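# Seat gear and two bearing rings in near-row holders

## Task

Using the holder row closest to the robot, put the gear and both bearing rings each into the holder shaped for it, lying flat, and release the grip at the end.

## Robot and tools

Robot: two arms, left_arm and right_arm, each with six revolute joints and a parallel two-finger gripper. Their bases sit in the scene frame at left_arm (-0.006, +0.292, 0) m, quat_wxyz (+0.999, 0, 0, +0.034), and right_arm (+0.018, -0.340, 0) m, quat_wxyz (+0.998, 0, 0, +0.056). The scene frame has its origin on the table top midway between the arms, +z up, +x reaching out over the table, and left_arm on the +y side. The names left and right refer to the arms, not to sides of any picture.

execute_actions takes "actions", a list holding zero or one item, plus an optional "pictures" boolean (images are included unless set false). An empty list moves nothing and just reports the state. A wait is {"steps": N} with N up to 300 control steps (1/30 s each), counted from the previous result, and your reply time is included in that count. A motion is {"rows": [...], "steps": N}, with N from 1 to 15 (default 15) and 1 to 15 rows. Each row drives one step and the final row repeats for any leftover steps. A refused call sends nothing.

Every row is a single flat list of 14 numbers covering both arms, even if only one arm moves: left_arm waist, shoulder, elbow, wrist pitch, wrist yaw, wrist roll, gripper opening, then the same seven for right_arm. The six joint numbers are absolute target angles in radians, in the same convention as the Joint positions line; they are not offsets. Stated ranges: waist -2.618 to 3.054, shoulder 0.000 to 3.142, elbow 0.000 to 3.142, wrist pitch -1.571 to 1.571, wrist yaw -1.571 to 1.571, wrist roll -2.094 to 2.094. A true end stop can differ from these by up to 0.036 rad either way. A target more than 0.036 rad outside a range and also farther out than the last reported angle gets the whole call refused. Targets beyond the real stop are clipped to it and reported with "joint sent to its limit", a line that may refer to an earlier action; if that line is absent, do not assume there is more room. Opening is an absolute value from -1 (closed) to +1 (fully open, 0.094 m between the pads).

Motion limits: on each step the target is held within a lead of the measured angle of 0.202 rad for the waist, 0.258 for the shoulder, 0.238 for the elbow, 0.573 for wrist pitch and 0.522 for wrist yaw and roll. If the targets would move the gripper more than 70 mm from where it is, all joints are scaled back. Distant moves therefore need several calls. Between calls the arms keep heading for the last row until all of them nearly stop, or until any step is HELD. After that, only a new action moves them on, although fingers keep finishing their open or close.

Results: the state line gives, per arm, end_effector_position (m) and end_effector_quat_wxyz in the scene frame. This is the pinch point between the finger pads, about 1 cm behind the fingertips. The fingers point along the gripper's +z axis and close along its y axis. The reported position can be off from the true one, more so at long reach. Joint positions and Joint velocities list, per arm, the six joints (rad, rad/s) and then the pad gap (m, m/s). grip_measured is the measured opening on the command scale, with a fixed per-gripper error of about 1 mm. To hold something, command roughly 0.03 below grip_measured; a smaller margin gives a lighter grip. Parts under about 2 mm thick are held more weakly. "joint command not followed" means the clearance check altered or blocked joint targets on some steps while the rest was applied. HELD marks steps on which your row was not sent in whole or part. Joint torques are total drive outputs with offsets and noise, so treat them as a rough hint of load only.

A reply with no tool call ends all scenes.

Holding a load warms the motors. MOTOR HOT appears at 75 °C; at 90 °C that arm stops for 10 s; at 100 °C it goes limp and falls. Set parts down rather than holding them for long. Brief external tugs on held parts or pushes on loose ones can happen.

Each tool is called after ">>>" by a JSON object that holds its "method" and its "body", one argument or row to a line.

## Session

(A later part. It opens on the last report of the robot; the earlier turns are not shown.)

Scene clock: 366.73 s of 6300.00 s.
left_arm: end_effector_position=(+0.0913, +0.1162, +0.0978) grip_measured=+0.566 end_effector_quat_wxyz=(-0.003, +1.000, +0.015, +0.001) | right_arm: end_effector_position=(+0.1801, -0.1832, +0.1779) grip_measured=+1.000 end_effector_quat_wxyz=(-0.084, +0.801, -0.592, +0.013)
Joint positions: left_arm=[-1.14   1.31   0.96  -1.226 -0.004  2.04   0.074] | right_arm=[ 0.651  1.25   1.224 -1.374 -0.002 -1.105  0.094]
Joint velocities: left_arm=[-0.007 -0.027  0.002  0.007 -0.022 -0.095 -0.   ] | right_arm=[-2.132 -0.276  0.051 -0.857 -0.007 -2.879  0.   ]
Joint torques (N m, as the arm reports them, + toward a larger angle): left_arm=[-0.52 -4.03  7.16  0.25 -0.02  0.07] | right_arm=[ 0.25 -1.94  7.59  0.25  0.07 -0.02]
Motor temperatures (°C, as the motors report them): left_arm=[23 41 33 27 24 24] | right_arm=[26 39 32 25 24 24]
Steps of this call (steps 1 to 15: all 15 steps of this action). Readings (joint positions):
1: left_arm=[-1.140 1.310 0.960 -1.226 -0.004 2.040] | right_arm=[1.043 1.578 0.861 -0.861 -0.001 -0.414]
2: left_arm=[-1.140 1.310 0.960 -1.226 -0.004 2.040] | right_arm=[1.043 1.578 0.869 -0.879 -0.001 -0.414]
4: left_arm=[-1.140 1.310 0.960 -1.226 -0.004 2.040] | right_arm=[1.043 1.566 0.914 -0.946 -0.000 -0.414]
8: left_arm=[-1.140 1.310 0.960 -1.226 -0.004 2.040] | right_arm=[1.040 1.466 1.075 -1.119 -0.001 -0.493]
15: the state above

>>> {"method": "execute_actions", "body": {
  "actions": [
    {"rows": [[-1.18,1.34,1.01,-1.23,0,2.0,0.535,0.5,1.25,1.23,-1.52,0,-1.7,1.0],[-1.21,1.39,1.06,-1.23,0,1.97,0.535,0.5,1.25,1.23,-1.52,0,-1.7,1.0],[-1.24,1.44,1.11,-1.23,0,1.94,0.535,0.5,1.25,1.23,-1.52,0,-1.7,1.0],[-1.27,1.49,1.15,-1.23,0,1.91,0.535,0.5,1.25,1.23,-1.52,0,-1.7,1.0],[-1.30,1.53,1.19,-1.22,0,1.89,0.535,0.5,1.25,1.23,-1.52,0,-1.7,1.0],[-1.33,1.57,1.22,-1.21,0,1.87,0.535,0.5,1.25,1.23,-1.52,0,-1.7,1.0],[-1.35,1.60,1.24,-1.20,0,1.86,0.535,0.5,1.25,1.23,-1.52,0,-1.7,1.0],[-1.353,1.62,1.22,-1.17,0,1.86,0.535,0.5,1.25,1.23,-1.52,0,-1.7,1.0],[-1.353,1.63,1.19,-1.13,0,1.86,0.535,0.5,1.25,1.23,-1.52,0,-1.7,1.0],[-1.353,1.64,1.16,-1.09,0,1.86,0.535,0.5,1.25,1.23,-1.52,0,-1.7,1.0],[-1.353,1.65,1.13,-1.05,0,1.86,0.535,0.5,1.25,1.23,-1.52,0,-1.7,1.0],[-1.353,1.66,1.10,-1.01,0,1.86,0.535,0.5,1.25,1.23,-1.52,0,-1.7,1.0],[-1.353,1.67,1.075,-0.975,0,1.86,0.535,0.5,1.25,1.23,-1.52,0,-1.7,1.0]], "steps": 15}
  ],
  "pictures": false
}}

>>> {"method": "execute_actions", "body": {
  "actions": [
    {"steps": 30}
  ]
}}

Scene clock: 386.63 s of 6300.00 s.
left_arm: end_effector_position=(+0.0735, +0.0272, +0.0522) grip_measured=+0.566 end_effector_quat_wxyz=(-0.015, +1.000, -0.013, -0.001) | right_arm: end_effector_position=(+0.1783, -0.2294, +0.1752) grip_measured=+1.000 end_effector_quat_wxyz=(-0.018, +0.914, -0.406, +0.019)
Joint positions: left_arm=[-1.353  1.666  1.099 -1.033 -0.007  1.881  0.074] | right_arm=[ 0.5    1.247  1.224 -1.499  0.014 -1.694  0.094]
Joint velocities: left_arm=[ 0.007  0.266 -0.476  0.286 -0.066 -0.066 -0.   ] | right_arm=[-0.017 -0.017  0.007 -0.022  0.037 -0.022  0.   ]
Joint torques (N m, as the arm reports them, + toward a larger angle): left_arm=[ 0.14 -6.79  7.28  0.33  0.04 -0.06] | right_arm=[-0.03 -2.89  7.62 -0.04 -0.1  -0.05]
Motor temperatures (°C, as the motors report them): left_arm=[23 41 33 26 24 24] | right_arm=[26 37 33 25 24 24]
Steps of this call (steps 1 to 45: the robot went on to your last target; steps 46 to 90: nothing new was sent; then 16.40 s passed at rest; steps 91 to 105: all 15 steps of this action). Readings (joint positions):
91: left_arm=[-1.144 1.312 0.962 -1.228 -0.007 2.036] | right_arm=[0.500 1.247 1.224 -1.498 0.014 -1.694]
92: left_arm=[-1.158 1.325 0.975 -1.236 -0.011 2.027] | right_arm=[0.500 1.247 1.224 -1.498 0.014 -1.694]
94: left_arm=[-1.207 1.391 1.040 -1.258 -0.015 1.998] | right_arm=[0.500 1.247 1.224 -1.498 0.014 -1.694]
98: left_arm=[-1.320 1.564 1.191 -1.215 -0.014 1.928] | right_arm=[0.500 1.247 1.224 -1.499 0.014 -1.694]
105: the state above

Scene clock: 387.63 s of 6300.00 s.
left_arm: end_effector_position=(+0.0748, +0.0230, +0.0426) grip_measured=+0.566 end_effector_quat_wxyz=(-0.007, +1.000, -0.007, +0.002) | right_arm: end_effector_position=(+0.1783, -0.2294, +0.1752) grip_measured=+1.000 end_effector_quat_wxyz=(-0.018, +0.914, -0.406, +0.019)
Joint positions: left_arm=[-1.353  1.68   1.075 -0.978 -0.007  1.87   0.074] | right_arm=[ 0.5    1.247  1.224 -1.499  0.014 -1.694  0.094]
Joint velocities: left_arm=[-0.007 -0.012 -0.012 -0.066 -0.022 -0.066  0.001] | right_arm=[ 0.002 -0.002  0.002 -0.007 -0.051 -0.037  0.   ]
Joint torques (N m, as the arm reports them, + toward a larger angle): left_arm=[ 0.06 -6.85  6.82  0.24  0.04 -0.1 ] | right_arm=[-0.01 -2.88  7.74 -0.02 -0.09 -0.06]
Motor temperatures (°C, as the motors report them): left_arm=[23 41 33 26 24 24] | right_arm=[26 37 33 25 24 24]
Steps of this call (steps 1 to 30: the robot went on to your last target). Readings (joint positions):
1: left_arm=[-1.353 1.673 1.086 -1.025 -0.007 1.879] | right_arm=[0.500 1.247 1.224 -1.499 0.014 -1.694]
2: left_arm=[-1.353 1.678 1.079 -1.020 -0.007 1.877] | right_arm=[0.500 1.247 1.224 -1.499 0.014 -1.694]
4: left_arm=[-1.353 1.680 1.075 -1.012 -0.007 1.874] | right_arm=[0.500 1.247 1.224 -1.499 0.014 -1.694]
8: left_arm=[-1.353 1.680 1.075 -0.990 -0.007 1.872] | right_arm=[0.500 1.247 1.224 -1.499 0.014 -1.694]
30: the state above
All arms were judged still, so your last target was given up. Only a new action makes them travel on or press farther. Fingers that are still opening or closing keep moving.
camera_calibration (this result's frames):
cam_left_wrist: T_world_to_cam=[[-0.300942, 0.953561, -0.0124616, 0.00494807], [0.822393, 0.266117, 0.502844, -0.0585526], [0.482808, 0.141079, -0.864288, 0.10621], [0, 0, 0, 1]] pos_world=[-0.00163684, -0.00412041, 0.121301]
cam_right_wrist: T_world_to_cam=[[0.558034, 0.829558, 0.0207815, 0.0925352], [0.726615, -0.500574, 0.470592, -0.280464], [0.400786, -0.247506, -0.882106, 0.116598], [0, 0, 0, 1]] pos_world=[0.10542, -0.188297, 0.232913]

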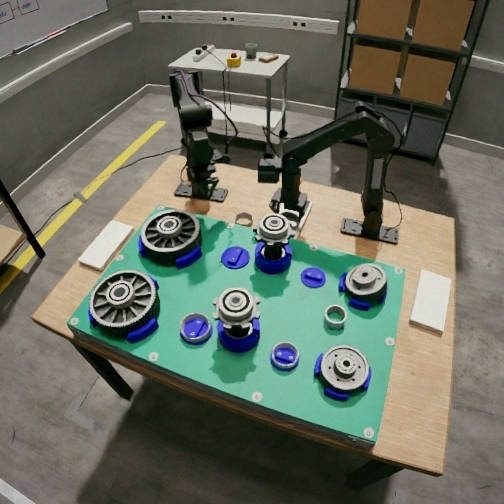

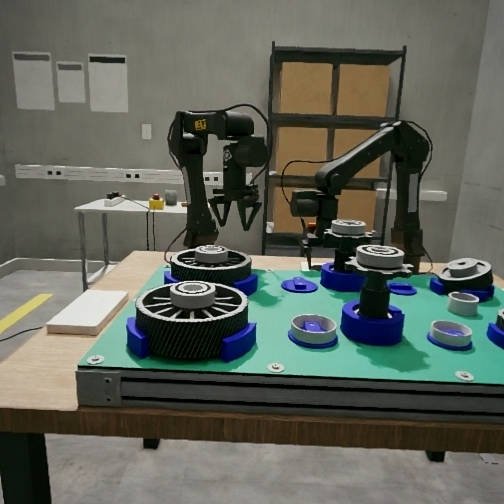

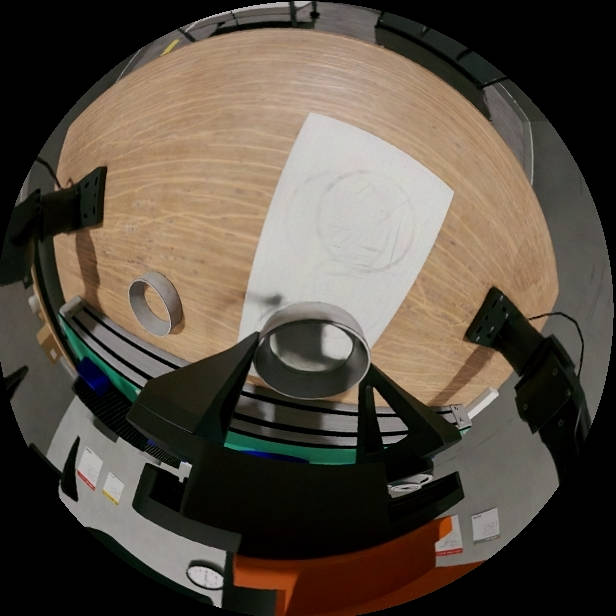

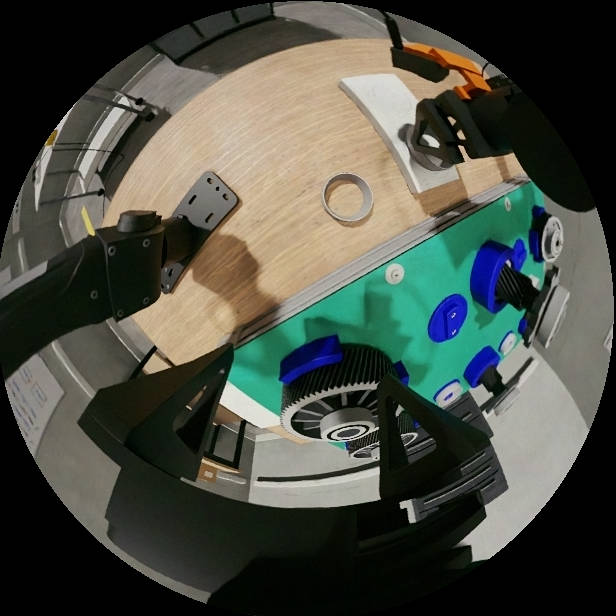

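>>> {"method": "execute_actions", "body": {
  "actions": [
    {"rows": [[-1.375,1.66,1.06,-0.965,0,1.84,0.535,0.5,1.25,1.23,-1.52,0,-1.7,1.0],[-1.39,1.65,1.05,-0.96,0,1.82,0.535,0.5,1.25,1.23,-1.52,0,-1.7,1.0],[-1.402,1.645,1.04,-0.955,0,1.81,0.535,0.5,1.25,1.23,-1.52,0,-1.7,1.0]], "steps": 12}
  ],
  "pictures": false
}}

>>> {"method": "execute_actions", "body": {
  "actions": [
    {"rows": [[-1.402,1.65,1.035,-0.945,0,1.81,0.535,0.5,1.25,1.23,-1.52,0,-1.7,1.0],[-1.402,1.654,1.03,-0.937,0,1.81,0.535,0.5,1.25,1.23,-1.52,0,-1.7,1.0],[-1.402,1.658,1.025,-0.93,0,1.81,0.535,0.5,1.25,1.23,-1.52,0,-1.7,1.0],[-1.402,1.662,1.02,-0.922,0,1.81,0.535,0.5,1.25,1.23,-1.52,0,-1.7,1.0],[-1.402,1.666,1.015,-0.915,0,1.81,0.535,0.5,1.25,1.23,-1.52,0,-1.7,1.0],[-1.402,1.67,1.01,-0.908,0,1.81,0.535,0.5,1.25,1.23,-1.52,0,-1.7,1.0],[-1.402,1.673,1.005,-0.90,0,1.81,0.535,0.5,1.25,1.23,-1.52,0,-1.7,1.0],[-1.402,1.676,1.0,-0.895,0,1.81,0.535,0.5,1.25,1.23,-1.52,0,-1.7,1.0]], "steps": 15}
  ],
  "pictures": false
}}

>>> {"method": "execute_actions", "body": {
  "actions": [
    {"steps": 10}
  ],
  "pictures": false
}}

Scene clock: 413.53 s of 6300.00 s.
left_arm: end_effector_position=(+0.0624, +0.0219, +0.0404) grip_measured=+0.566 end_effector_quat_wxyz=(-0.004, +1.000, -0.007, +0.004) | right_arm: end_effector_position=(+0.1783, -0.2294, +0.1752) grip_measured=+1.000 end_effector_quat_wxyz=(-0.018, +0.914, -0.406, +0.019)
Joint positions: left_arm=[-1.399  1.669  1.053 -0.961 -0.01   1.824  0.074] | right_arm=[ 0.5    1.247  1.224 -1.499  0.014 -1.694  0.094]
Joint velocities: left_arm=[ 0.007  0.012  0.017 -0.081  0.007 -0.022 -0.001] | right_arm=[-0.002  0.012 -0.002 -0.037  0.022 -0.051  0.   ]
Joint torques (N m, as the arm reports them, + toward a larger angle): left_arm=[-0.44 -7.74  5.84  0.3   0.05 -0.08] | right_arm=[ 0.04 -2.9   7.69  0.01 -0.11 -0.07]
Motor temperatures (°C, as the motors report them): left_arm=[23 42 33 26 24 24] | right_arm=[26 37 33 25 24 24]
Steps of this call (steps 1 to 90: nothing new was sent; then 22.50 s passed at rest; steps 91 to 102: all 12 steps of this action). Readings (joint positions):
91: left_arm=[-1.355 1.680 1.075 -0.978 -0.008 1.867] | right_arm=[0.500 1.247 1.224 -1.499 0.014 -1.694]
92: left_arm=[-1.359 1.680 1.074 -0.975 -0.009 1.861] | right_arm=[0.500 1.247 1.224 -1.499 0.014 -1.694]
94: left_arm=[-1.378 1.674 1.064 -0.964 -0.011 1.846] | right_arm=[0.500 1.247 1.224 -1.499 0.014 -1.694]
98: left_arm=[-1.399 1.669 1.053 -0.963 -0.010 1.831] | right_arm=[0.500 1.247 1.224 -1.499 0.014 -1.694]
102: the state above

Scene clock: 414.03 s of 6300.00 s.
left_arm: end_effector_position=(+0.0630, +0.0203, +0.0387) grip_measured=+0.566 end_effector_quat_wxyz=(+0.000, +1.000, -0.005, +0.006) | right_arm: end_effector_position=(+0.1783, -0.2294, +0.1752) grip_measured=+1.000 end_effector_quat_wxyz=(-0.018, +0.914, -0.406, +0.019)
Joint positions: left_arm=[-1.399  1.669  1.045 -0.944 -0.011  1.82   0.074] | right_arm=[ 0.5    1.247  1.224 -1.499  0.014 -1.694  0.094]
Joint velocities: left_arm=[-0.012  0.012  0.022  0.11  -0.066 -0.007 -0.   ] | right_arm=[ 0.012 -0.002 -0.002  0.007 -0.022 -0.037  0.   ]
Joint torques (N m, as the arm reports them, + toward a larger angle): left_arm=[-0.28 -5.41  3.04  0.66  0.06 -0.11] | right_arm=[-0.03 -2.89  7.67  0.01 -0.12 -0.07]
Motor temperatures (°C, as the motors report them): left_arm=[23 42 33 26 24 24] | right_arm=[26 37 33 25 24 24]
Steps of this call (steps 1 to 15: all 15 steps of this action). Readings (joint positions):
1: left_arm=[-1.399 1.669 1.053 -0.960 -0.010 1.824] | right_arm=[0.500 1.247 1.224 -1.499 0.014 -1.694]
2: left_arm=[-1.399 1.669 1.053 -0.958 -0.010 1.823] | right_arm=[0.500 1.247 1.224 -1.499 0.014 -1.694]
4: left_arm=[-1.399 1.669 1.048 -0.947 -0.010 1.822] | right_arm=[0.500 1.247 1.224 -1.499 0.014 -1.694]
8: left_arm=[-1.399 1.669 1.045 -0.944 -0.011 1.821] | right_arm=[0.500 1.247 1.224 -1.499 0.014 -1.694]
15: the state above

Scene clock: 414.37 s of 6300.00 s.
left_arm: end_effector_position=(+0.0630, +0.0203, +0.0387) grip_measured=+0.566 end_effector_quat_wxyz=(+0.000, +1.000, -0.005, +0.006) | right_arm: end_effector_position=(+0.1783, -0.2294, +0.1752) grip_measured=+1.000 end_effector_quat_wxyz=(-0.018, +0.914, -0.406, +0.019)
Joint positions: left_arm=[-1.399  1.669  1.045 -0.944 -0.011  1.82   0.074] | right_arm=[ 0.5    1.247  1.224 -1.499  0.014 -1.694  0.094]
Joint velocities: left_arm=[ 0.002  0.007 -0.002 -0.066  0.007  0.022  0.   ] | right_arm=[-0.002  0.002  0.002  0.022 -0.037  0.007  0.   ]
Joint torques (N m, as the arm reports them, + toward a larger angle): left_arm=[-0.25 -5.4   3.    0.65  0.05 -0.11] | right_arm=[-0.07 -2.88  7.66  0.02 -0.1  -0.08]
Motor temperatures (°C, as the motors report them): left_arm=[23 42 33 26 24 24] | right_arm=[26 37 33 25 24 24]
Steps of this call (steps 1 to 10: the robot went on to your last target). Readings (joint positions):
1: left_arm=[-1.399 1.669 1.045 -0.944 -0.011 1.820] | right_arm=[0.500 1.247 1.224 -1.499 0.014 -1.694]
2: left_arm=[-1.399 1.669 1.045 -0.944 -0.011 1.820] | right_arm=[0.500 1.247 1.224 -1.499 0.014 -1.694]
4: left_arm=[-1.399 1.669 1.045 -0.944 -0.011 1.820] | right_arm=[0.500 1.247 1.224 -1.499 0.014 -1.694]
8: left_arm=[-1.399 1.669 1.045 -0.944 -0.011 1.820] | right_arm=[0.500 1.247 1.224 -1.499 0.014 -1.694]
10: the state above

>>> {"method": "execute_actions", "body": {
  "actions": [
    {"rows": [[-1.402,1.665,1.045,-0.945,0,1.81,0.545,0.4,1.25,1.23,-1.52,0,-1.7,1.0],[-1.402,1.665,1.045,-0.945,0,1.81,0.555,0.3,1.25,1.23,-1.52,0,-1.7,1.0],[-1.402,1.665,1.045,-0.945,0,1.81,0.565,0.2,1.25,1.23,-1.52,0,-1.7,1.0],[-1.402,1.665,1.045,-0.945,0,1.81,0.575,0.1,1.25,1.23,-1.52,0,-1.7,1.0],[-1.402,1.665,1.045,-0.945,0,1.81,0.585,0.0,1.25,1.23,-1.52,0,-1.7,1.0],[-1.402,1.665,1.045,-0.945,0,1.81,0.60,-0.1,1.25,1.23,-1.52,0,-1.7,1.0],[-1.402,1.665,1.045,-0.945,0,1.81,0.64,-0.2,1.25,1.23,-1.52,0,-1.7,1.0],[-1.402,1.665,1.045,-0.945,0,1.81,0.70,-0.3,1.25,1.23,-1.52,0,-1.7,1.0],[-1.402,1.665,1.045,-0.945,0,1.81,0.8,-0.3,1.25,1.23,-1.52,0,-1.7,1.0]], "steps": 13}
  ],
  "pictures": false
}}

>>> {"method": "execute_actions", "body": {
  "actions": [
    {"rows": [[-1.402,1.655,1.08,-0.99,0,1.81,0.8,-0.3,1.25,1.23,-1.52,0,-1.7,1.0],[-1.402,1.645,1.12,-1.04,0,1.81,0.8,-0.3,1.25,1.23,-1.52,0,-1.7,1.0],[-1.402,1.635,1.16,-1.09,0,1.81,0.8,-0.3,1.25,1.23,-1.52,0,-1.7,1.0],[-1.402,1.625,1.20,-1.14,0,1.81,0.8,-0.3,1.25,1.23,-1.52,0,-1.7,1.0],[-1.402,1.62,1.24,-1.19,0,1.7,0.8,-0.3,1.25,1.23,-1.52,0,-1.7,1.0],[-1.402,1.63,1.29,-1.23,0,1.55,0.8,-0.3,1.25,1.23,-1.52,0,-1.7,1.0],[-1.402,1.67,1.35,-1.25,0,1.4,0.8,-0.3,1.25,1.23,-1.52,0,-1.7,1.0],[-1.402,1.72,1.42,-1.27,0,1.25,0.8,-0.3,1.25,1.23,-1.52,0,-1.7,1.0],[-1.402,1.78,1.49,-1.28,0,1.1,0.8,-0.3,1.25,1.23,-1.52,0,-1.7,1.0],[-1.402,1.84,1.56,-1.29,0,0.95,0.8,-0.3,1.25,1.23,-1.52,0,-1.7,1.0],[-1.402,1.90,1.63,-1.30,0,0.8,0.8,-0.3,1.25,1.23,-1.52,0,-1.7,1.0],[-1.402,1.96,1.70,-1.31,0,0.65,0.8,-0.3,1.25,1.23,-1.52,0,-1.7,1.0],[-1.402,2.02,1.77,-1.32,0,0.5,0.8,-0.3,1.25,1.23,-1.52,0,-1.7,1.0],[-1.402,2.08,1.83,-1.32,0,0.35,0.8,-0.3,1.25,1.23,-1.52,0,-1.7,1.0],[-1.402,2.12,1.87,-1.31,0,0.239,0.8,-0.3,1.25,1.23,-1.52,0,-1.7,1.0]], "steps": 15}
  ],
  "pictures": false
}}

>>> {"method": "execute_actions", "body": {
  "actions": [
    {"rows": [[-1.402,2.14,1.885,-1.29,0,0.239,0.8,-0.3,1.25,1.23,-1.52,0,-1.7,1.0],[-1.402,2.155,1.89,-1.275,0,0.239,0.8,-0.3,1.25,1.23,-1.52,0,-1.7,1.0],[-1.402,2.168,1.89,-1.265,0,0.239,0.8,-0.3,1.25,1.23,-1.52,0,-1.7,1.0]], "steps": 15}
  ],
  "pictures": false
}}

>>> {"method": "execute_actions", "body": {
  "actions": [
    {"steps": 25}
  ]
}}

>>> {"method": "zoom_image", "body": {
  "camera": "cam_left_wrist",
  "region": [210, 230, 410, 400]
}}

Scene clock: 451.47 s of 6300.00 s.
left_arm: end_effector_position=(+0.0630, +0.0201, +0.0391) grip_measured=+0.798 end_effector_quat_wxyz=(+0.001, +1.000, -0.005, +0.006) | right_arm: end_effector_position=(+0.2097, -0.3743, +0.1752) grip_measured=+1.000 end_effector_quat_wxyz=(+0.009, -0.691, +0.723, -0.024)
Joint positions: left_arm=[-1.399  1.667  1.045 -0.944 -0.011  1.82   0.084] | right_arm=[-0.281  1.247  1.224 -1.499  0.015 -1.695  0.094]
Joint velocities: left_arm=[ 0.012 -0.002 -0.012 -0.066 -0.022 -0.037  0.   ] | right_arm=[-0.652 -0.007  0.007  0.022  0.051 -0.037  0.   ]
Joint torques (N m, as the arm reports them, + toward a larger angle): left_arm=[-0.39 -6.14  6.69  0.24  0.04 -0.09] | right_arm=[ 1.84 -2.85  7.67  0.   -0.25 -0.06]
Motor temperatures (°C, as the motors report them): left_arm=[23 41 31 27 24 24] | right_arm=[26 36 34 25 24 24]
Steps of this call (steps 1 to 15: the robot went on to your last target; steps 16 to 90: nothing new was sent; then 33.67 s passed at rest; steps 91 to 103: all 13 steps of this action). Readings (joint positions):
91: left_arm=[-1.399 1.667 1.045 -0.945 -0.011 1.820] | right_arm=[0.489 1.247 1.224 -1.499 0.008 -1.694]
92: left_arm=[-1.399 1.667 1.045 -0.945 -0.011 1.820] | right_arm=[0.447 1.247 1.224 -1.499 -0.000 -1.695]
94: left_arm=[-1.399 1.667 1.045 -0.945 -0.011 1.820] | right_arm=[0.309 1.247 1.224 -1.499 -0.002 -1.695]
98: left_arm=[-1.399 1.667 1.045 -0.944 -0.011 1.820] | right_arm=[0.019 1.247 1.224 -1.499 0.003 -1.695]
103: the state above

Scene clock: 451.97 s of 6300.00 s.
left_arm: end_effector_position=(+0.0922, -0.0994, +0.1188) grip_measured=+0.798 end_effector_quat_wxyz=(+0.048, +0.908, +0.416, -0.004) | right_arm: end_effector_position=(+0.2091, -0.3773, +0.1752) grip_measured=+1.000 end_effector_quat_wxyz=(+0.009, -0.685, +0.728, -0.024)
Joint positions: left_arm=[-1.399  1.992  1.779 -1.262 -0.011  0.952  0.084] | right_arm=[-0.298  1.247  1.224 -1.499  0.014 -1.695  0.094]
Joint velocities: left_arm=[ 0.002  1.761  1.604 -0.007 -0.037 -2.777 -0.001] | right_arm=[-0.002  0.022 -0.012  0.022  0.066 -0.066  0.   ]
Joint torques (N m, as the arm reports them, + toward a larger angle): left_arm=[-0.27 -7.35  6.61  0.06  0.   -0.05] | right_arm=[-0.24 -3.04  7.72 -0.01 -0.09 -0.06]
Motor temperatures (°C, as the motors report them): left_arm=[23 41 31 27 24 24] | right_arm=[26 36 34 25 24 24]
Steps of this call (steps 1 to 15: all 15 steps of this action). Readings (joint positions):
1: left_arm=[-1.399 1.667 1.045 -0.946 -0.011 1.820] | right_arm=[-0.295 1.247 1.224 -1.499 0.017 -1.695]
2: left_arm=[-1.399 1.667 1.052 -0.959 -0.011 1.820] | right_arm=[-0.298 1.247 1.224 -1.499 0.017 -1.695]
4: left_arm=[-1.399 1.666 1.094 -1.017 -0.011 1.820] | right_arm=[-0.298 1.247 1.224 -1.499 0.016 -1.695]
8: left_arm=[-1.399 1.668 1.279 -1.156 -0.011 1.626] | right_arm=[-0.298 1.247 1.224 -1.499 0.015 -1.695]
15: the state above

Scene clock: 452.47 s of 6300.00 s.
left_arm: end_effector_position=(+0.0956, -0.1157, +0.0650) grip_measured=+0.798 end_effector_quat_wxyz=(-0.003, +0.720, +0.694, +0.006) | right_arm: end_effector_position=(+0.2091, -0.3773, +0.1752) grip_measured=+1.000 end_effector_quat_wxyz=(+0.009, -0.685, +0.728, -0.024)
Joint positions: left_arm=[-1.399  2.184  1.86  -1.258 -0.008  0.276  0.084] | right_arm=[-0.298  1.247  1.224 -1.499  0.014 -1.695  0.094]
Joint velocities: left_arm=[ 0.007 -0.012 -0.012 -0.007  0.081 -0.139 -0.   ] | right_arm=[ 0.017  0.002  0.012 -0.037  0.022 -0.066  0.   ]
Joint torques (N m, as the arm reports them, + toward a larger angle): left_arm=[ -0.33 -11.72   9.79   0.17   0.02  -0.08] | right_arm=[-0.12 -2.97  7.65 -0.01 -0.09 -0.06]
Motor temperatures (°C, as the motors report them): left_arm=[23 41 31 27 24 24] | right_arm=[26 36 34 25 24 24]
Steps of this call (steps 1 to 15: all 15 steps of this action). Readings (joint positions):
1: left_arm=[-1.399 2.047 1.823 -1.256 -0.011 0.855] | right_arm=[-0.298 1.247 1.224 -1.499 0.014 -1.695]
2: left_arm=[-1.399 2.092 1.848 -1.247 -0.011 0.758] | right_arm=[-0.298 1.247 1.224 -1.499 0.014 -1.695]
4: left_arm=[-1.399 2.155 1.860 -1.238 -0.010 0.577] | right_arm=[-0.298 1.247 1.224 -1.499 0.014 -1.695]
8: left_arm=[-1.399 2.199 1.860 -1.252 -0.010 0.382] | right_arm=[-0.298 1.247 1.224 -1.499 0.014 -1.695]
15: the state above

Scene clock: 453.30 s of 6300.00 s.
left_arm: end_effector_position=(+0.0953, -0.1154, +0.0650) grip_measured=+0.798 end_effector_quat_wxyz=(-0.004, +0.711, +0.704, +0.006) | right_arm: end_effector_position=(+0.2091, -0.3773, +0.1752) grip_measured=+1.000 end_effector_quat_wxyz=(+0.009, -0.685, +0.728, -0.024)
Joint positions: left_arm=[-1.399  2.184  1.86  -1.259 -0.006  0.249  0.084] | right_arm=[-0.298  1.247  1.224 -1.499  0.014 -1.695  0.094]
Joint velocities: left_arm=[ 0.012 -0.002 -0.022 -0.022 -0.007  0.007  0.   ] | right_arm=[ 0.002  0.007  0.002 -0.037  0.022  0.066  0.   ]
Joint torques (N m, as the arm reports them, + toward a larger angle): left_arm=[ -0.25 -11.61   9.73   0.2    0.    -0.08] | right_arm=[-0.23 -2.96  7.76 -0.03 -0.1  -0.07]
Motor temperatures (°C, as the motors report them): left_arm=[23 41 31 27 24 24] | right_arm=[26 36 34 25 24 24]
Steps of this call (steps 1 to 25: the robot went on to your last target). Readings (joint positions):
1: left_arm=[-1.399 2.184 1.860 -1.258 -0.007 0.271] | right_arm=[-0.298 1.247 1.224 -1.499 0.014 -1.695]
2: left_arm=[-1.399 2.184 1.860 -1.258 -0.007 0.267] | right_arm=[-0.298 1.247 1.224 -1.499 0.014 -1.695]
4: left_arm=[-1.399 2.184 1.860 -1.259 -0.007 0.260] | right_arm=[-0.298 1.247 1.224 -1.499 0.014 -1.695]
8: left_arm=[-1.399 2.184 1.860 -1.259 -0.006 0.254] | right_arm=[-0.298 1.247 1.224 -1.499 0.014 -1.695]
25: the state above
camera_calibration (this result's frames):
cam_left_wrist: T_world_to_cam=[[-0.9519, -0.304738, -0.0319574, 0.0614601], [-0.278257, 0.816058, 0.506579, 0.118305], [-0.128295, 0.491105, -0.861601, 0.233661], [0, 0, 0, 1]] pos_world=[0.121401, -0.192567, 0.143356]
cam_right_wrist: T_world_to_cam=[[0.98332, 0.180696, 0.0207463, -0.135761], [0.149853, -0.86951, 0.470634, -0.395434], [0.103081, -0.459675, -0.882085, 0.0498681], [0, 0, 0, 1]] pos_world=[0.187613, -0.296379, 0.232909]

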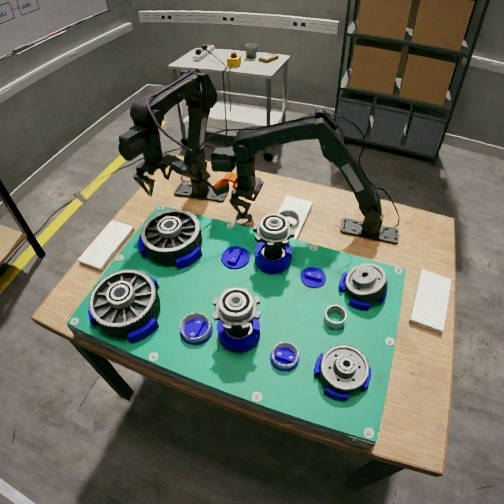

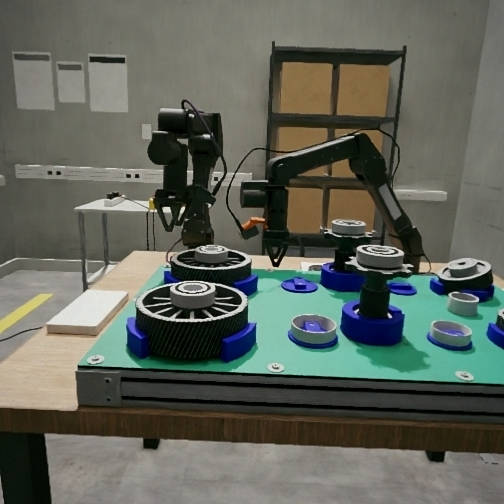

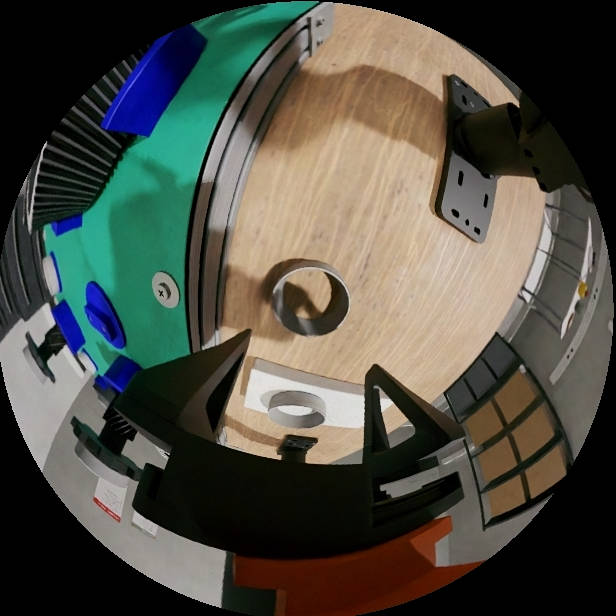

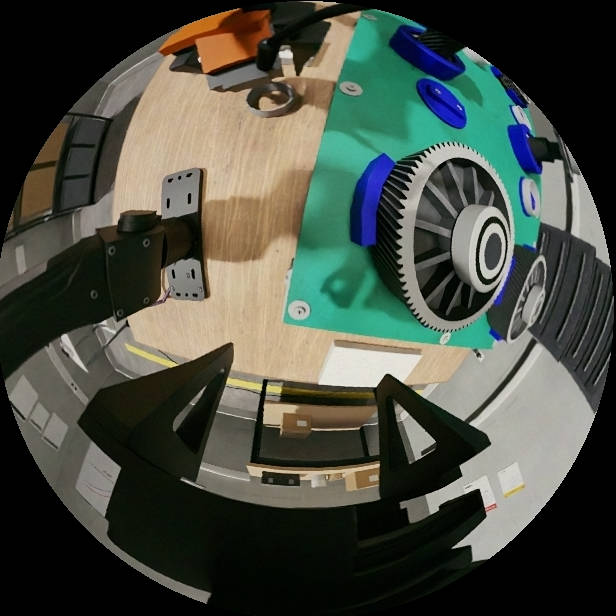

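Region (210, 230, 410, 400) of cam_left_wrist's 616x616 image, scaled by 2.520, with more detail than that image has; it fills the top 428 rows of this view, and the rest is white.

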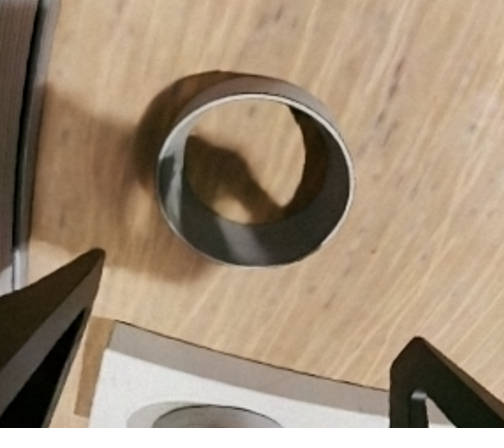

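>>> {"method": "execute_actions", "body": {
  "actions": [
    {"rows": [[-1.39,2.20,1.895,-1.25,0,0.254,0.8,-0.3,1.25,1.23,-1.52,0,-1.7,1.0],[-1.385,2.215,1.90,-1.235,0,0.254,0.8,-0.3,1.25,1.23,-1.52,0,-1.7,1.0],[-1.38,2.23,1.905,-1.22,0,0.254,0.8,-0.3,1.25,1.23,-1.52,0,-1.7,1.0],[-1.378,2.245,1.908,-1.205,0,0.254,0.8,-0.3,1.25,1.23,-1.52,0,-1.7,1.0],[-1.378,2.255,1.908,-1.195,0,0.254,0.8,-0.3,1.25,1.23,-1.52,0,-1.7,1.0]], "steps": 15}
  ],
  "pictures": false
}}

>>> {"method": "execute_actions", "body": {
  "actions": [
    {"steps": 20}
  ]
}}

>>> {"method": "zoom_image", "body": {
  "camera": "cam_left_wrist",
  "region": [210, 250, 410, 420]
}}

Scene clock: 473.20 s of 6300.00 s.
left_arm: end_effector_position=(+0.1051, -0.1266, +0.0403) grip_measured=+0.798 end_effector_quat_wxyz=(-0.006, +0.705, +0.710, +0.006) | right_arm: end_effector_position=(+0.2091, -0.3773, +0.1752) grip_measured=+1.000 end_effector_quat_wxyz=(+0.009, -0.685, +0.728, -0.024)
Joint positions: left_arm=[-1.382  2.259  1.884 -1.213 -0.004  0.249  0.084] | right_arm=[-0.298  1.247  1.224 -1.499  0.014 -1.695  0.094]
Joint velocities: left_arm=[-0.007  0.017 -0.007 -0.037  0.007 -0.022  0.002] | right_arm=[-0.012 -0.002  0.002 -0.022  0.066  0.037  0.   ]
Joint torques (N m, as the arm reports them, + toward a larger angle): left_arm=[  0.51 -11.16   9.29   0.29   0.02   0.05] | right_arm=[-0.19 -2.93  7.71  0.   -0.07 -0.03]
Motor temperatures (°C, as the motors report them): left_arm=[23 45 34 27 24 24] | right_arm=[26 36 34 25 24 24]
Steps of this call (steps 1 to 15: the robot went on to your last target; steps 16 to 90: nothing new was sent; then 16.40 s passed at rest; steps 91 to 105: all 15 steps of this action). Readings (joint positions):
91: left_arm=[-1.399 2.184 1.860 -1.259 -0.006 0.249] | right_arm=[-0.298 1.247 1.224 -1.499 0.014 -1.695]
92: left_arm=[-1.398 2.186 1.862 -1.260 -0.006 0.249] | right_arm=[-0.298 1.247 1.224 -1.499 0.014 -1.695]
94: left_arm=[-1.395 2.200 1.875 -1.254 -0.004 0.249] | right_arm=[-0.298 1.247 1.224 -1.499 0.014 -1.695]
98: left_arm=[-1.385 2.241 1.884 -1.222 -0.004 0.249] | right_arm=[-0.298 1.247 1.224 -1.499 0.014 -1.695]
105: the state above

Scene clock: 473.87 s of 6300.00 s.
left_arm: end_effector_position=(+0.1052, -0.1272, +0.0402) grip_measured=+0.798 end_effector_quat_wxyz=(-0.005, +0.705, +0.710, +0.006) | right_arm: end_effector_position=(+0.2091, -0.3773, +0.1752) grip_measured=+1.000 end_effector_quat_wxyz=(+0.009, -0.685, +0.728, -0.024)
Joint positions: left_arm=[-1.382  2.259  1.884 -1.21  -0.004  0.249  0.084] | right_arm=[-0.298  1.247  1.224 -1.499  0.014 -1.695  0.094]
Joint velocities: left_arm=[-0.007  0.012 -0.012  0.051  0.095  0.051 -0.   ] | right_arm=[ 0.012 -0.017 -0.017  0.007 -0.007 -0.037  0.   ]
Joint torques (N m, as the arm reports them, + toward a larger angle): left_arm=[  0.5  -11.23   9.17   0.37   0.03   0.04] | right_arm=[-0.2  -2.89  7.66  0.01 -0.11 -0.04]
Motor temperatures (°C, as the motors report them): left_arm=[23 45 34 27 24 24] | right_arm=[26 36 34 25 24 24]
Steps of this call (steps 1 to 15: the robot went on to your last target; steps 16 to 20: nothing new was sent). Readings (joint positions):
1: left_arm=[-1.382 2.259 1.884 -1.212 -0.004 0.249] | right_arm=[-0.298 1.247 1.224 -1.499 0.014 -1.695]
2: left_arm=[-1.382 2.259 1.884 -1.212 -0.004 0.249] | right_arm=[-0.298 1.247 1.224 -1.499 0.014 -1.695]
4: left_arm=[-1.382 2.259 1.884 -1.211 -0.004 0.249] | right_arm=[-0.298 1.247 1.224 -1.499 0.014 -1.695]
8: left_arm=[-1.382 2.259 1.884 -1.211 -0.004 0.249] | right_arm=[-0.298 1.247 1.224 -1.499 0.014 -1.695]
20: the state above
All arms were judged still, so your last target was given up. Only a new action makes them travel on or press farther. Fingers that are still opening or closing keep moving.
camera_calibration (this result's frames):
cam_left_wrist: T_world_to_cam=[[-0.946706, -0.320646, -0.030575, 0.0639003], [-0.29094, 0.810527, 0.508331, 0.14379], [-0.138212, 0.490135, -0.860619, 0.220305], [0, 0, 0, 1]] pos_world=[0.132778, -0.204035, 0.11846]
cam_right_wrist: T_world_to_cam=[[0.98332, 0.180696, 0.0207463, -0.135761], [0.149853, -0.86951, 0.470634, -0.395434], [0.103081, -0.459675, -0.882085, 0.0498681], [0, 0, 0, 1]] pos_world=[0.187613, -0.296379, 0.232909]

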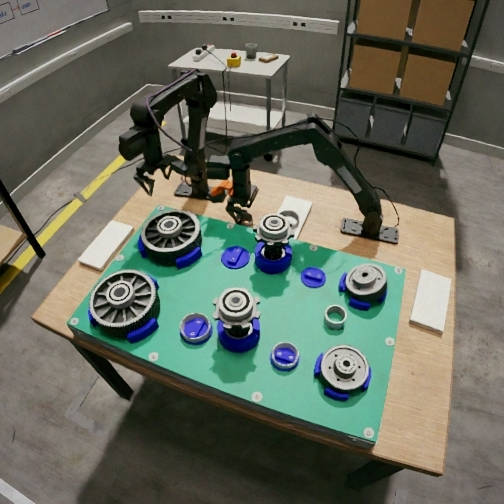

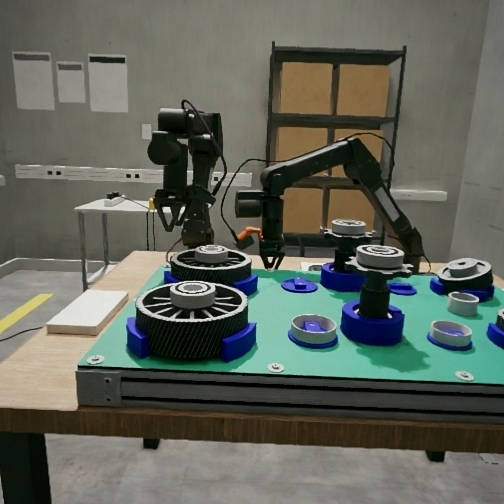

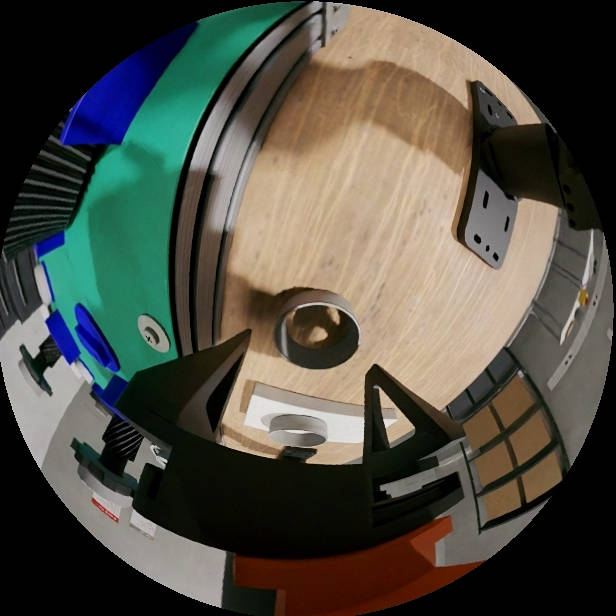

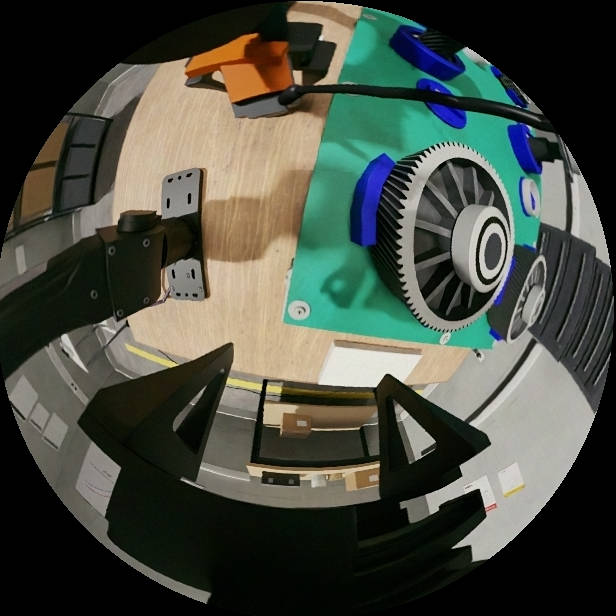

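Region (210, 250, 410, 420) of cam_left_wrist's 616x616 image, scaled by 2.520, with more detail than that image has; it fills the top 428 rows of this view, and the rest is white.

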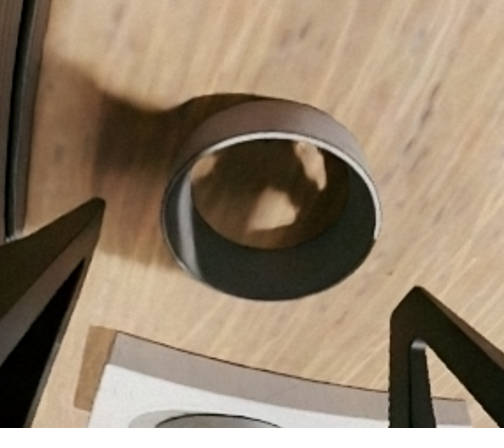

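>>> {"method": "execute_actions", "body": {
  "actions": [
    {"rows": [[-1.392,2.258,1.89,-1.18,0,0.40,0.8,-0.3,1.25,1.23,-1.52,0,-1.7,1.0],[-1.392,2.258,1.89,-1.18,0,0.40,0.8,-0.3,1.25,1.23,-1.52,0,-1.7,1.0],[-1.392,2.258,1.89,-1.18,0,0.40,0.8,-0.3,1.25,1.23,-1.52,0,-1.7,1.0],[-1.392,2.258,1.89,-1.18,0,0.40,0.8,-0.3,1.25,1.23,-1.52,0,-1.7,1.0],[-1.392,2.262,1.86,-1.16,0,0.40,0.8,-0.3,1.25,1.23,-1.52,0,-1.7,1.0],[-1.392,2.266,1.845,-1.14,0,0.40,0.8,-0.3,1.25,1.23,-1.52,0,-1.7,1.0],[-1.392,2.27,1.83,-1.12,0,0.40,0.8,-0.3,1.25,1.23,-1.52,0,-1.7,1.0],[-1.392,2.273,1.82,-1.11,0,0.40,0.8,-0.3,1.25,1.23,-1.52,0,-1.7,1.0],[-1.392,2.275,1.813,-1.103,0,0.40,0.8,-0.3,1.25,1.23,-1.52,0,-1.7,1.0]], "steps": 15}
  ],
  "pictures": false
}}

>>> {"method": "execute_actions", "body": {
  "actions": [
    {"steps": 20}
  ]
}}

>>> {"method": "zoom_image", "body": {
  "camera": "cam_left_wrist",
  "region": [210, 270, 410, 440]
}}

Scene clock: 498.63 s of 6300.00 s.
left_arm: end_effector_position=(+0.1045, -0.1282, +0.0192) grip_measured=+0.798 end_effector_quat_wxyz=(-0.004, +0.752, +0.659, +0.004) | right_arm: end_effector_position=(+0.2091, -0.3773, +0.1752) grip_measured=+1.000 end_effector_quat_wxyz=(+0.009, -0.685, +0.728, -0.024)
Joint positions: left_arm=[-1.385  2.274  1.825 -1.132 -0.004  0.385  0.084] | right_arm=[-0.298  1.247  1.224 -1.499  0.014 -1.695  0.094]
Joint velocities: left_arm=[-0.002 -0.007 -0.027  0.11  -0.037  0.037 -0.001] | right_arm=[0.012 0.007 0.012 0.007 0.051 0.037 0.   ]
Joint torques (N m, as the arm reports them, + toward a larger angle): left_arm=[ -0.69 -11.05   6.1    0.42  -0.03   0.04] | right_arm=[-0.16 -2.96  7.82  0.02 -0.1  -0.05]
Motor temperatures (°C, as the motors report them): left_arm=[23 47 34 27 24 24] | right_arm=[26 35 34 25 24 24]
Steps of this call (steps 1 to 90: nothing new was sent; then 21.27 s passed at rest; steps 91 to 105: all 15 steps of this action). Readings (joint positions):
91: left_arm=[-1.382 2.259 1.884 -1.210 -0.004 0.268] | right_arm=[-0.298 1.247 1.224 -1.499 0.014 -1.695]
92: left_arm=[-1.382 2.259 1.884 -1.207 -0.004 0.292] | right_arm=[-0.298 1.247 1.224 -1.499 0.014 -1.695]
94: left_arm=[-1.383 2.259 1.884 -1.203 -0.004 0.328] | right_arm=[-0.298 1.247 1.224 -1.499 0.014 -1.695]
98: left_arm=[-1.384 2.259 1.864 -1.166 -0.004 0.365] | right_arm=[-0.298 1.247 1.224 -1.499 0.014 -1.695]
105: the state above

Scene clock: 499.30 s of 6300.00 s.
left_arm: end_effector_position=(+0.1053, -0.1314, +0.0191) grip_measured=+0.798 end_effector_quat_wxyz=(+0.002, +0.754, +0.657, +0.001) | right_arm: end_effector_position=(+0.2091, -0.3773, +0.1752) grip_measured=+1.000 end_effector_quat_wxyz=(+0.009, -0.685, +0.728, -0.024)
Joint positions: left_arm=[-1.385  2.274  1.825 -1.119 -0.004  0.39   0.084] | right_arm=[-0.298  1.247  1.224 -1.499  0.014 -1.695  0.094]
Joint velocities: left_arm=[-0.012 -0.012 -0.007 -0.051 -0.051 -0.037 -0.001] | right_arm=[-0.017  0.012 -0.002 -0.066  0.022 -0.007  0.   ]
Joint torques (N m, as the arm reports them, + toward a larger angle): left_arm=[ -0.76 -10.95   6.21   0.37   0.     0.08] | right_arm=[-0.25 -2.94  7.72  0.01 -0.11 -0.05]
Motor temperatures (°C, as the motors report them): left_arm=[23 47 34 27 24 24] | right_arm=[26 35 34 25 24 24]
Steps of this call (steps 1 to 20: the robot went on to your last target). Readings (joint positions):
1: left_arm=[-1.385 2.274 1.825 -1.130 -0.004 0.386] | right_arm=[-0.298 1.247 1.224 -1.499 0.014 -1.695]
2: left_arm=[-1.385 2.274 1.825 -1.128 -0.004 0.387] | right_arm=[-0.298 1.247 1.224 -1.499 0.014 -1.695]
4: left_arm=[-1.385 2.274 1.825 -1.124 -0.004 0.388] | right_arm=[-0.298 1.247 1.224 -1.499 0.014 -1.695]
8: left_arm=[-1.385 2.274 1.825 -1.120 -0.004 0.389] | right_arm=[-0.298 1.247 1.224 -1.499 0.014 -1.695]
20: the state above
camera_calibration (this result's frames):
cam_left_wrist: T_world_to_cam=[[-0.982754, -0.182509, -0.0297359, 0.0839003], [-0.173151, 0.851812, 0.494404, 0.151239], [-0.0649038, 0.491026, -0.868724, 0.196671], [0, 0, 0, 1]] pos_world=[0.121405, -0.210085, 0.0985745]
cam_right_wrist: T_world_to_cam=[[0.98332, 0.180696, 0.0207463, -0.135761], [0.149853, -0.86951, 0.470634, -0.395434], [0.103081, -0.459675, -0.882085, 0.0498681], [0, 0, 0, 1]] pos_world=[0.187613, -0.296379, 0.232909]

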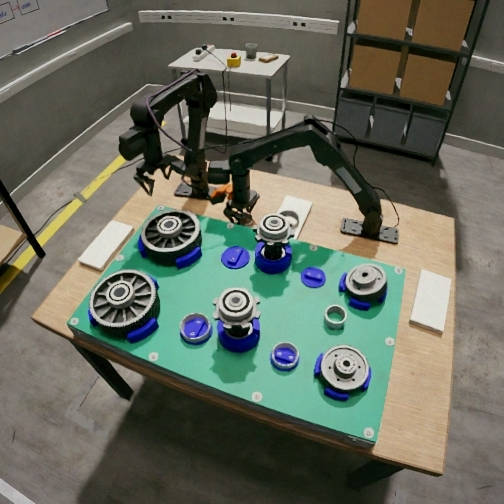

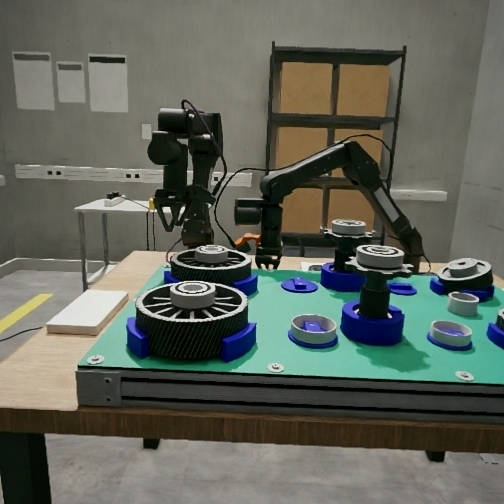

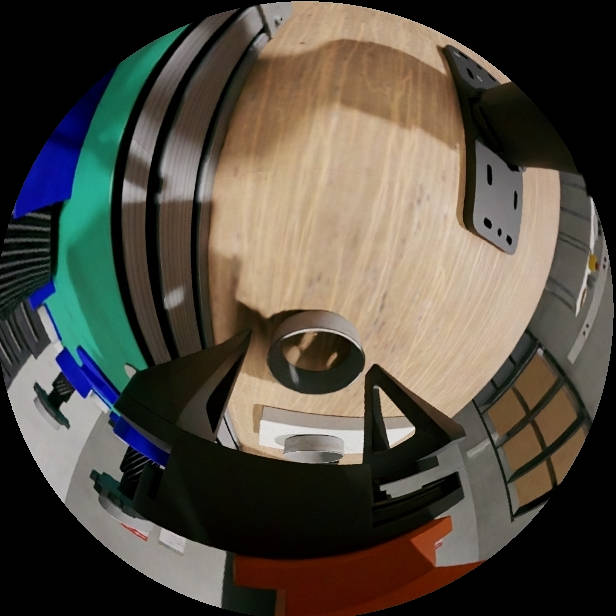

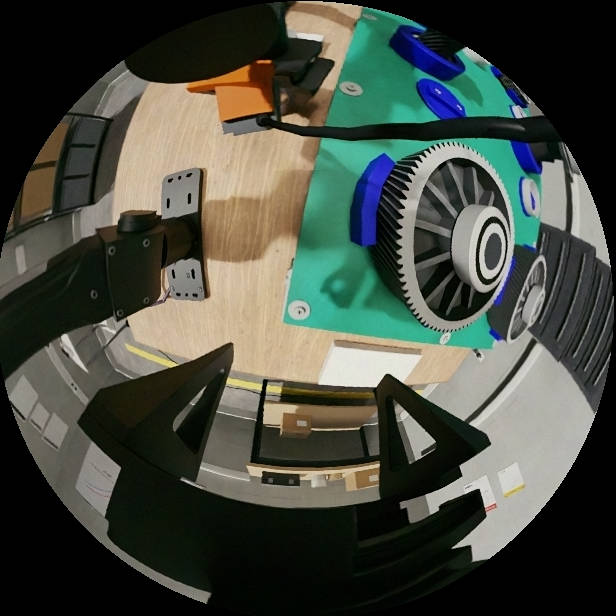

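Region (210, 270, 410, 440) of cam_left_wrist's 616x616 image, scaled by 2.520, with more detail than that image has; it fills the top 428 rows of this view, and the rest is white.

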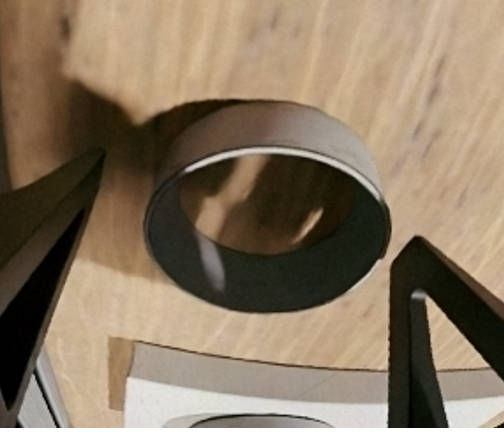

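>>> {"method": "execute_actions", "body": {
  "actions": [
    {"rows": [[-1.399,2.282,1.813,-1.10,0,0.40,0.75,-0.3,1.25,1.23,-1.52,0,-1.7,1.0],[-1.399,2.282,1.813,-1.10,0,0.40,0.70,-0.3,1.25,1.23,-1.52,0,-1.7,1.0],[-1.399,2.282,1.813,-1.10,0,0.40,0.65,-0.3,1.25,1.23,-1.52,0,-1.7,1.0],[-1.399,2.282,1.813,-1.10,0,0.40,0.60,-0.3,1.25,1.23,-1.52,0,-1.7,1.0],[-1.399,2.282,1.813,-1.10,0,0.40,0.55,-0.3,1.25,1.23,-1.52,0,-1.7,1.0],[-1.399,2.282,1.813,-1.10,0,0.40,0.51,-0.3,1.25,1.23,-1.52,0,-1.7,1.0],[-1.399,2.282,1.813,-1.10,0,0.40,0.48,-0.3,1.25,1.23,-1.52,0,-1.7,1.0],[-1.399,2.282,1.813,-1.10,0,0.40,0.46,-0.3,1.25,1.23,-1.52,0,-1.7,1.0],[-1.399,2.282,1.813,-1.10,0,0.40,0.44,-0.3,1.25,1.23,-1.52,0,-1.7,1.0],[-1.399,2.282,1.813,-1.10,0,0.40,0.425,-0.3,1.25,1.23,-1.52,0,-1.7,1.0],[-1.399,2.282,1.813,-1.10,0,0.40,0.41,-0.3,1.25,1.23,-1.52,0,-1.7,1.0],[-1.399,2.282,1.813,-1.10,0,0.40,0.40,-0.3,1.25,1.23,-1.52,0,-1.7,1.0],[-1.399,2.282,1.813,-1.10,0,0.40,0.39,-0.3,1.25,1.23,-1.52,0,-1.7,1.0],[-1.399,2.282,1.813,-1.10,0,0.40,0.38,-0.3,1.25,1.23,-1.52,0,-1.7,1.0],[-1.399,2.282,1.813,-1.10,0,0.40,0.37,-0.3,1.25,1.23,-1.52,0,-1.7,1.0]], "steps": 15}
  ],
  "pictures": false
}}

>>> {"method": "execute_actions", "body": {
  "actions": [
    {"rows": [[-1.395,2.28,1.815,-1.105,0,0.40,0.362,-0.3,1.25,1.23,-1.52,0,-1.7,1.0],[-1.395,2.28,1.815,-1.105,0,0.40,0.355,-0.3,1.25,1.23,-1.52,0,-1.7,1.0],[-1.395,2.28,1.815,-1.105,0,0.40,0.348,-0.3,1.25,1.23,-1.52,0,-1.7,1.0],[-1.395,2.28,1.815,-1.105,0,0.40,0.341,-0.3,1.25,1.23,-1.52,0,-1.7,1.0],[-1.395,2.28,1.815,-1.105,0,0.40,0.334,-0.3,1.25,1.23,-1.52,0,-1.7,1.0],[-1.395,2.28,1.815,-1.105,0,0.40,0.327,-0.3,1.25,1.23,-1.52,0,-1.7,1.0],[-1.395,2.28,1.815,-1.105,0,0.40,0.32,-0.3,1.25,1.23,-1.52,0,-1.7,1.0],[-1.395,2.28,1.815,-1.105,0,0.40,0.313,-0.3,1.25,1.23,-1.52,0,-1.7,1.0],[-1.395,2.28,1.815,-1.105,0,0.40,0.306,-0.3,1.25,1.23,-1.52,0,-1.7,1.0],[-1.395,2.28,1.815,-1.105,0,0.40,0.30,-0.3,1.25,1.23,-1.52,0,-1.7,1.0],[-1.395,2.28,1.815,-1.105,0,0.40,0.293,-0.3,1.25,1.23,-1.52,0,-1.7,1.0],[-1.395,2.28,1.815,-1.105,0,0.40,0.286,-0.3,1.25,1.23,-1.52,0,-1.7,1.0],[-1.395,2.28,1.815,-1.105,0,0.40,0.279,-0.3,1.25,1.23,-1.52,0,-1.7,1.0],[-1.395,2.28,1.815,-1.105,0,0.40,0.272,-0.3,1.25,1.23,-1.52,0,-1.7,1.0],[-1.395,2.28,1.815,-1.105,0,0.40,0.265,-0.3,1.25,1.23,-1.52,0,-1.7,1.0]], "steps": 15}
  ]
}}

>>> {"method": "zoom_image", "body": {
  "camera": "cam_left_wrist",
  "region": [210, 270, 410, 440]
}}

Scene clock: 526.57 s of 6300.00 s.
left_arm: end_effector_position=(+0.1021, -0.1330, +0.0191) grip_measured=+0.377 end_effector_quat_wxyz=(+0.003, +0.756, +0.654, +0.001) | right_arm: end_effector_position=(+0.2091, -0.3773, +0.1752) grip_measured=+1.000 end_effector_quat_wxyz=(+0.009, -0.685, +0.728, -0.024)
Joint positions: left_arm=[-1.393  2.274  1.825 -1.116 -0.004  0.39   0.065] | right_arm=[-0.298  1.247  1.224 -1.499  0.014 -1.695  0.094]
Joint velocities: left_arm=[-0.022 -0.007  0.002  0.007  0.051 -0.007 -0.01 ] | right_arm=[ 0.007  0.022 -0.017  0.007  0.037  0.022  0.   ]
Joint torques (N m, as the arm reports them, + toward a larger angle): left_arm=[ -0.66 -10.46   6.19   0.39  -0.01   0.06] | right_arm=[-0.26 -2.97  7.76 -0.01 -0.11 -0.07]
Motor temperatures (°C, as the motors report them): left_arm=[23 47 33 27 24 24] | right_arm=[26 35 34 25 24 24]
Steps of this call (steps 1 to 15: the robot went on to your last target; steps 16 to 90: nothing new was sent; then 23.77 s passed at rest; steps 91 to 105: all 15 steps of this action). Readings (joint positions):
91: left_arm=[-1.385 2.274 1.825 -1.118 -0.004 0.390] | right_arm=[-0.298 1.247 1.224 -1.499 0.014 -1.695]
92: left_arm=[-1.386 2.274 1.825 -1.118 -0.004 0.390] | right_arm=[-0.298 1.247 1.224 -1.499 0.014 -1.695]
94: left_arm=[-1.389 2.274 1.825 -1.117 -0.004 0.390] | right_arm=[-0.298 1.247 1.224 -1.499 0.014 -1.695]
98: left_arm=[-1.392 2.274 1.825 -1.116 -0.004 0.390] | right_arm=[-0.298 1.247 1.224 -1.499 0.014 -1.695]
105: the state above

Scene clock: 527.07 s of 6300.00 s.
left_arm: end_effector_position=(+0.1021, -0.1330, +0.0191) grip_measured=+0.288 end_effector_quat_wxyz=(+0.003, +0.756, +0.654, +0.001) | right_arm: end_effector_position=(+0.2091, -0.3773, +0.1752) grip_measured=+1.000 end_effector_quat_wxyz=(+0.009, -0.685, +0.728, -0.024)
Joint positions: left_arm=[-1.393  2.274  1.825 -1.116 -0.004  0.391  0.061] | right_arm=[-0.298  1.247  1.224 -1.499  0.014 -1.695  0.094]
Joint velocities: left_arm=[ 0.002 -0.012  0.017  0.007  0.051  0.007 -0.   ] | right_arm=[ 0.012 -0.012 -0.007 -0.051 -0.081 -0.007  0.   ]
Joint torques (N m, as the arm reports them, + toward a larger angle): left_arm=[ -0.2  -10.58   6.34   0.34  -0.02   0.07] | right_arm=[-0.3  -2.89  7.69  0.   -0.1  -0.1 ]
Motor temperatures (°C, as the motors report them): left_arm=[23 47 33 27 24 24] | right_arm=[26 35 34 25 24 24]
Steps of this call (steps 1 to 15: all 15 steps of this action). Readings (joint positions):
1: left_arm=[-1.393 2.274 1.825 -1.116 -0.004 0.390] | right_arm=[-0.298 1.247 1.224 -1.499 0.014 -1.695]
2: left_arm=[-1.393 2.274 1.825 -1.116 -0.004 0.391] | right_arm=[-0.298 1.247 1.224 -1.499 0.014 -1.695]
4: left_arm=[-1.393 2.274 1.825 -1.116 -0.004 0.391] | right_arm=[-0.298 1.247 1.224 -1.499 0.014 -1.695]
8: left_arm=[-1.393 2.274 1.825 -1.116 -0.004 0.391] | right_arm=[-0.298 1.247 1.224 -1.499 0.014 -1.695]
15: the state above
camera_calibration (this result's frames):
cam_left_wrist: T_world_to_cam=[[-0.984229, -0.174344, -0.0299518, 0.0816903], [-0.166363, 0.854694, 0.491754, 0.1518], [-0.0601345, 0.488981, -0.870219, 0.196528], [0, 0, 0, 1]] pos_world=[0.117474, -0.211599, 0.0988212]
cam_right_wrist: T_world_to_cam=[[0.98332, 0.180696, 0.0207463, -0.135761], [0.149853, -0.86951, 0.470634, -0.395434], [0.103081, -0.459675, -0.882085, 0.0498681], [0, 0, 0, 1]] pos_world=[0.187613, -0.296379, 0.232909]

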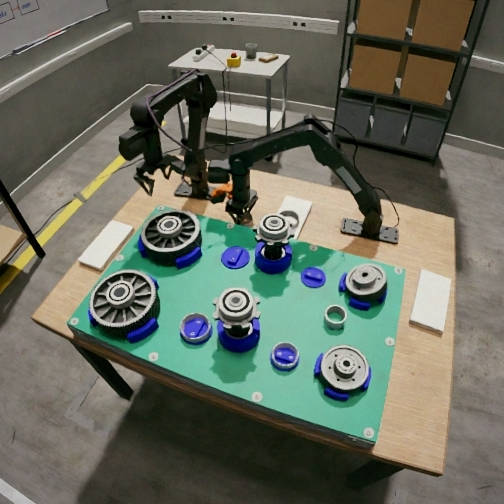

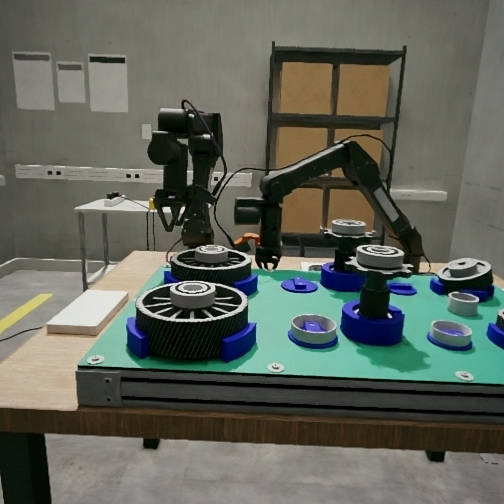

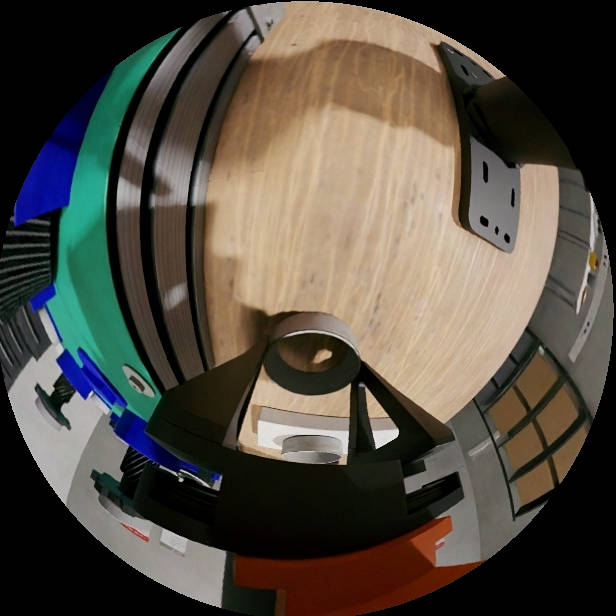

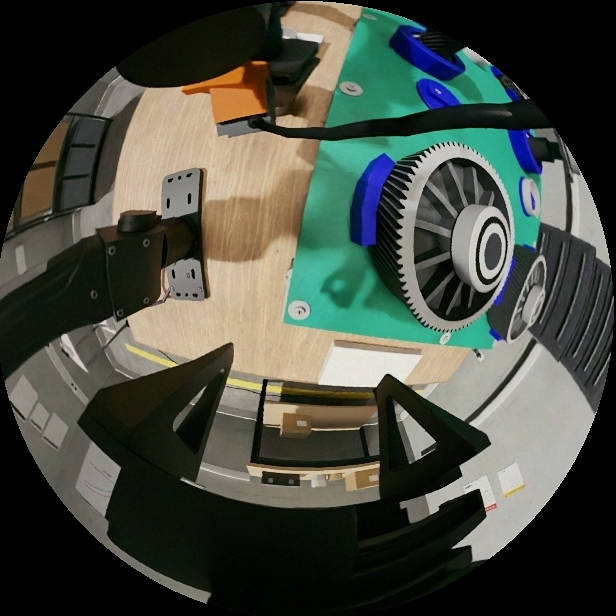

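Region (210, 270, 410, 440) of cam_left_wrist's 616x616 image, scaled by 2.520, with more detail than that image has; it fills the top 428 rows of this view, and the rest is white.

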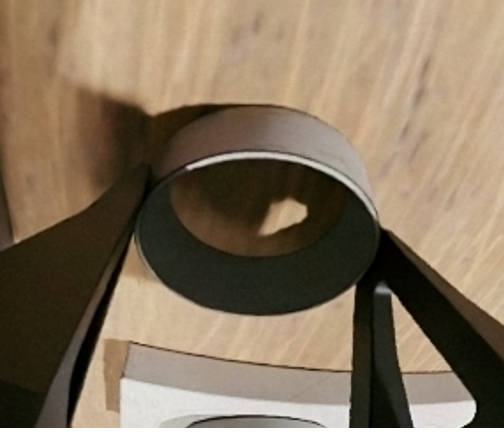

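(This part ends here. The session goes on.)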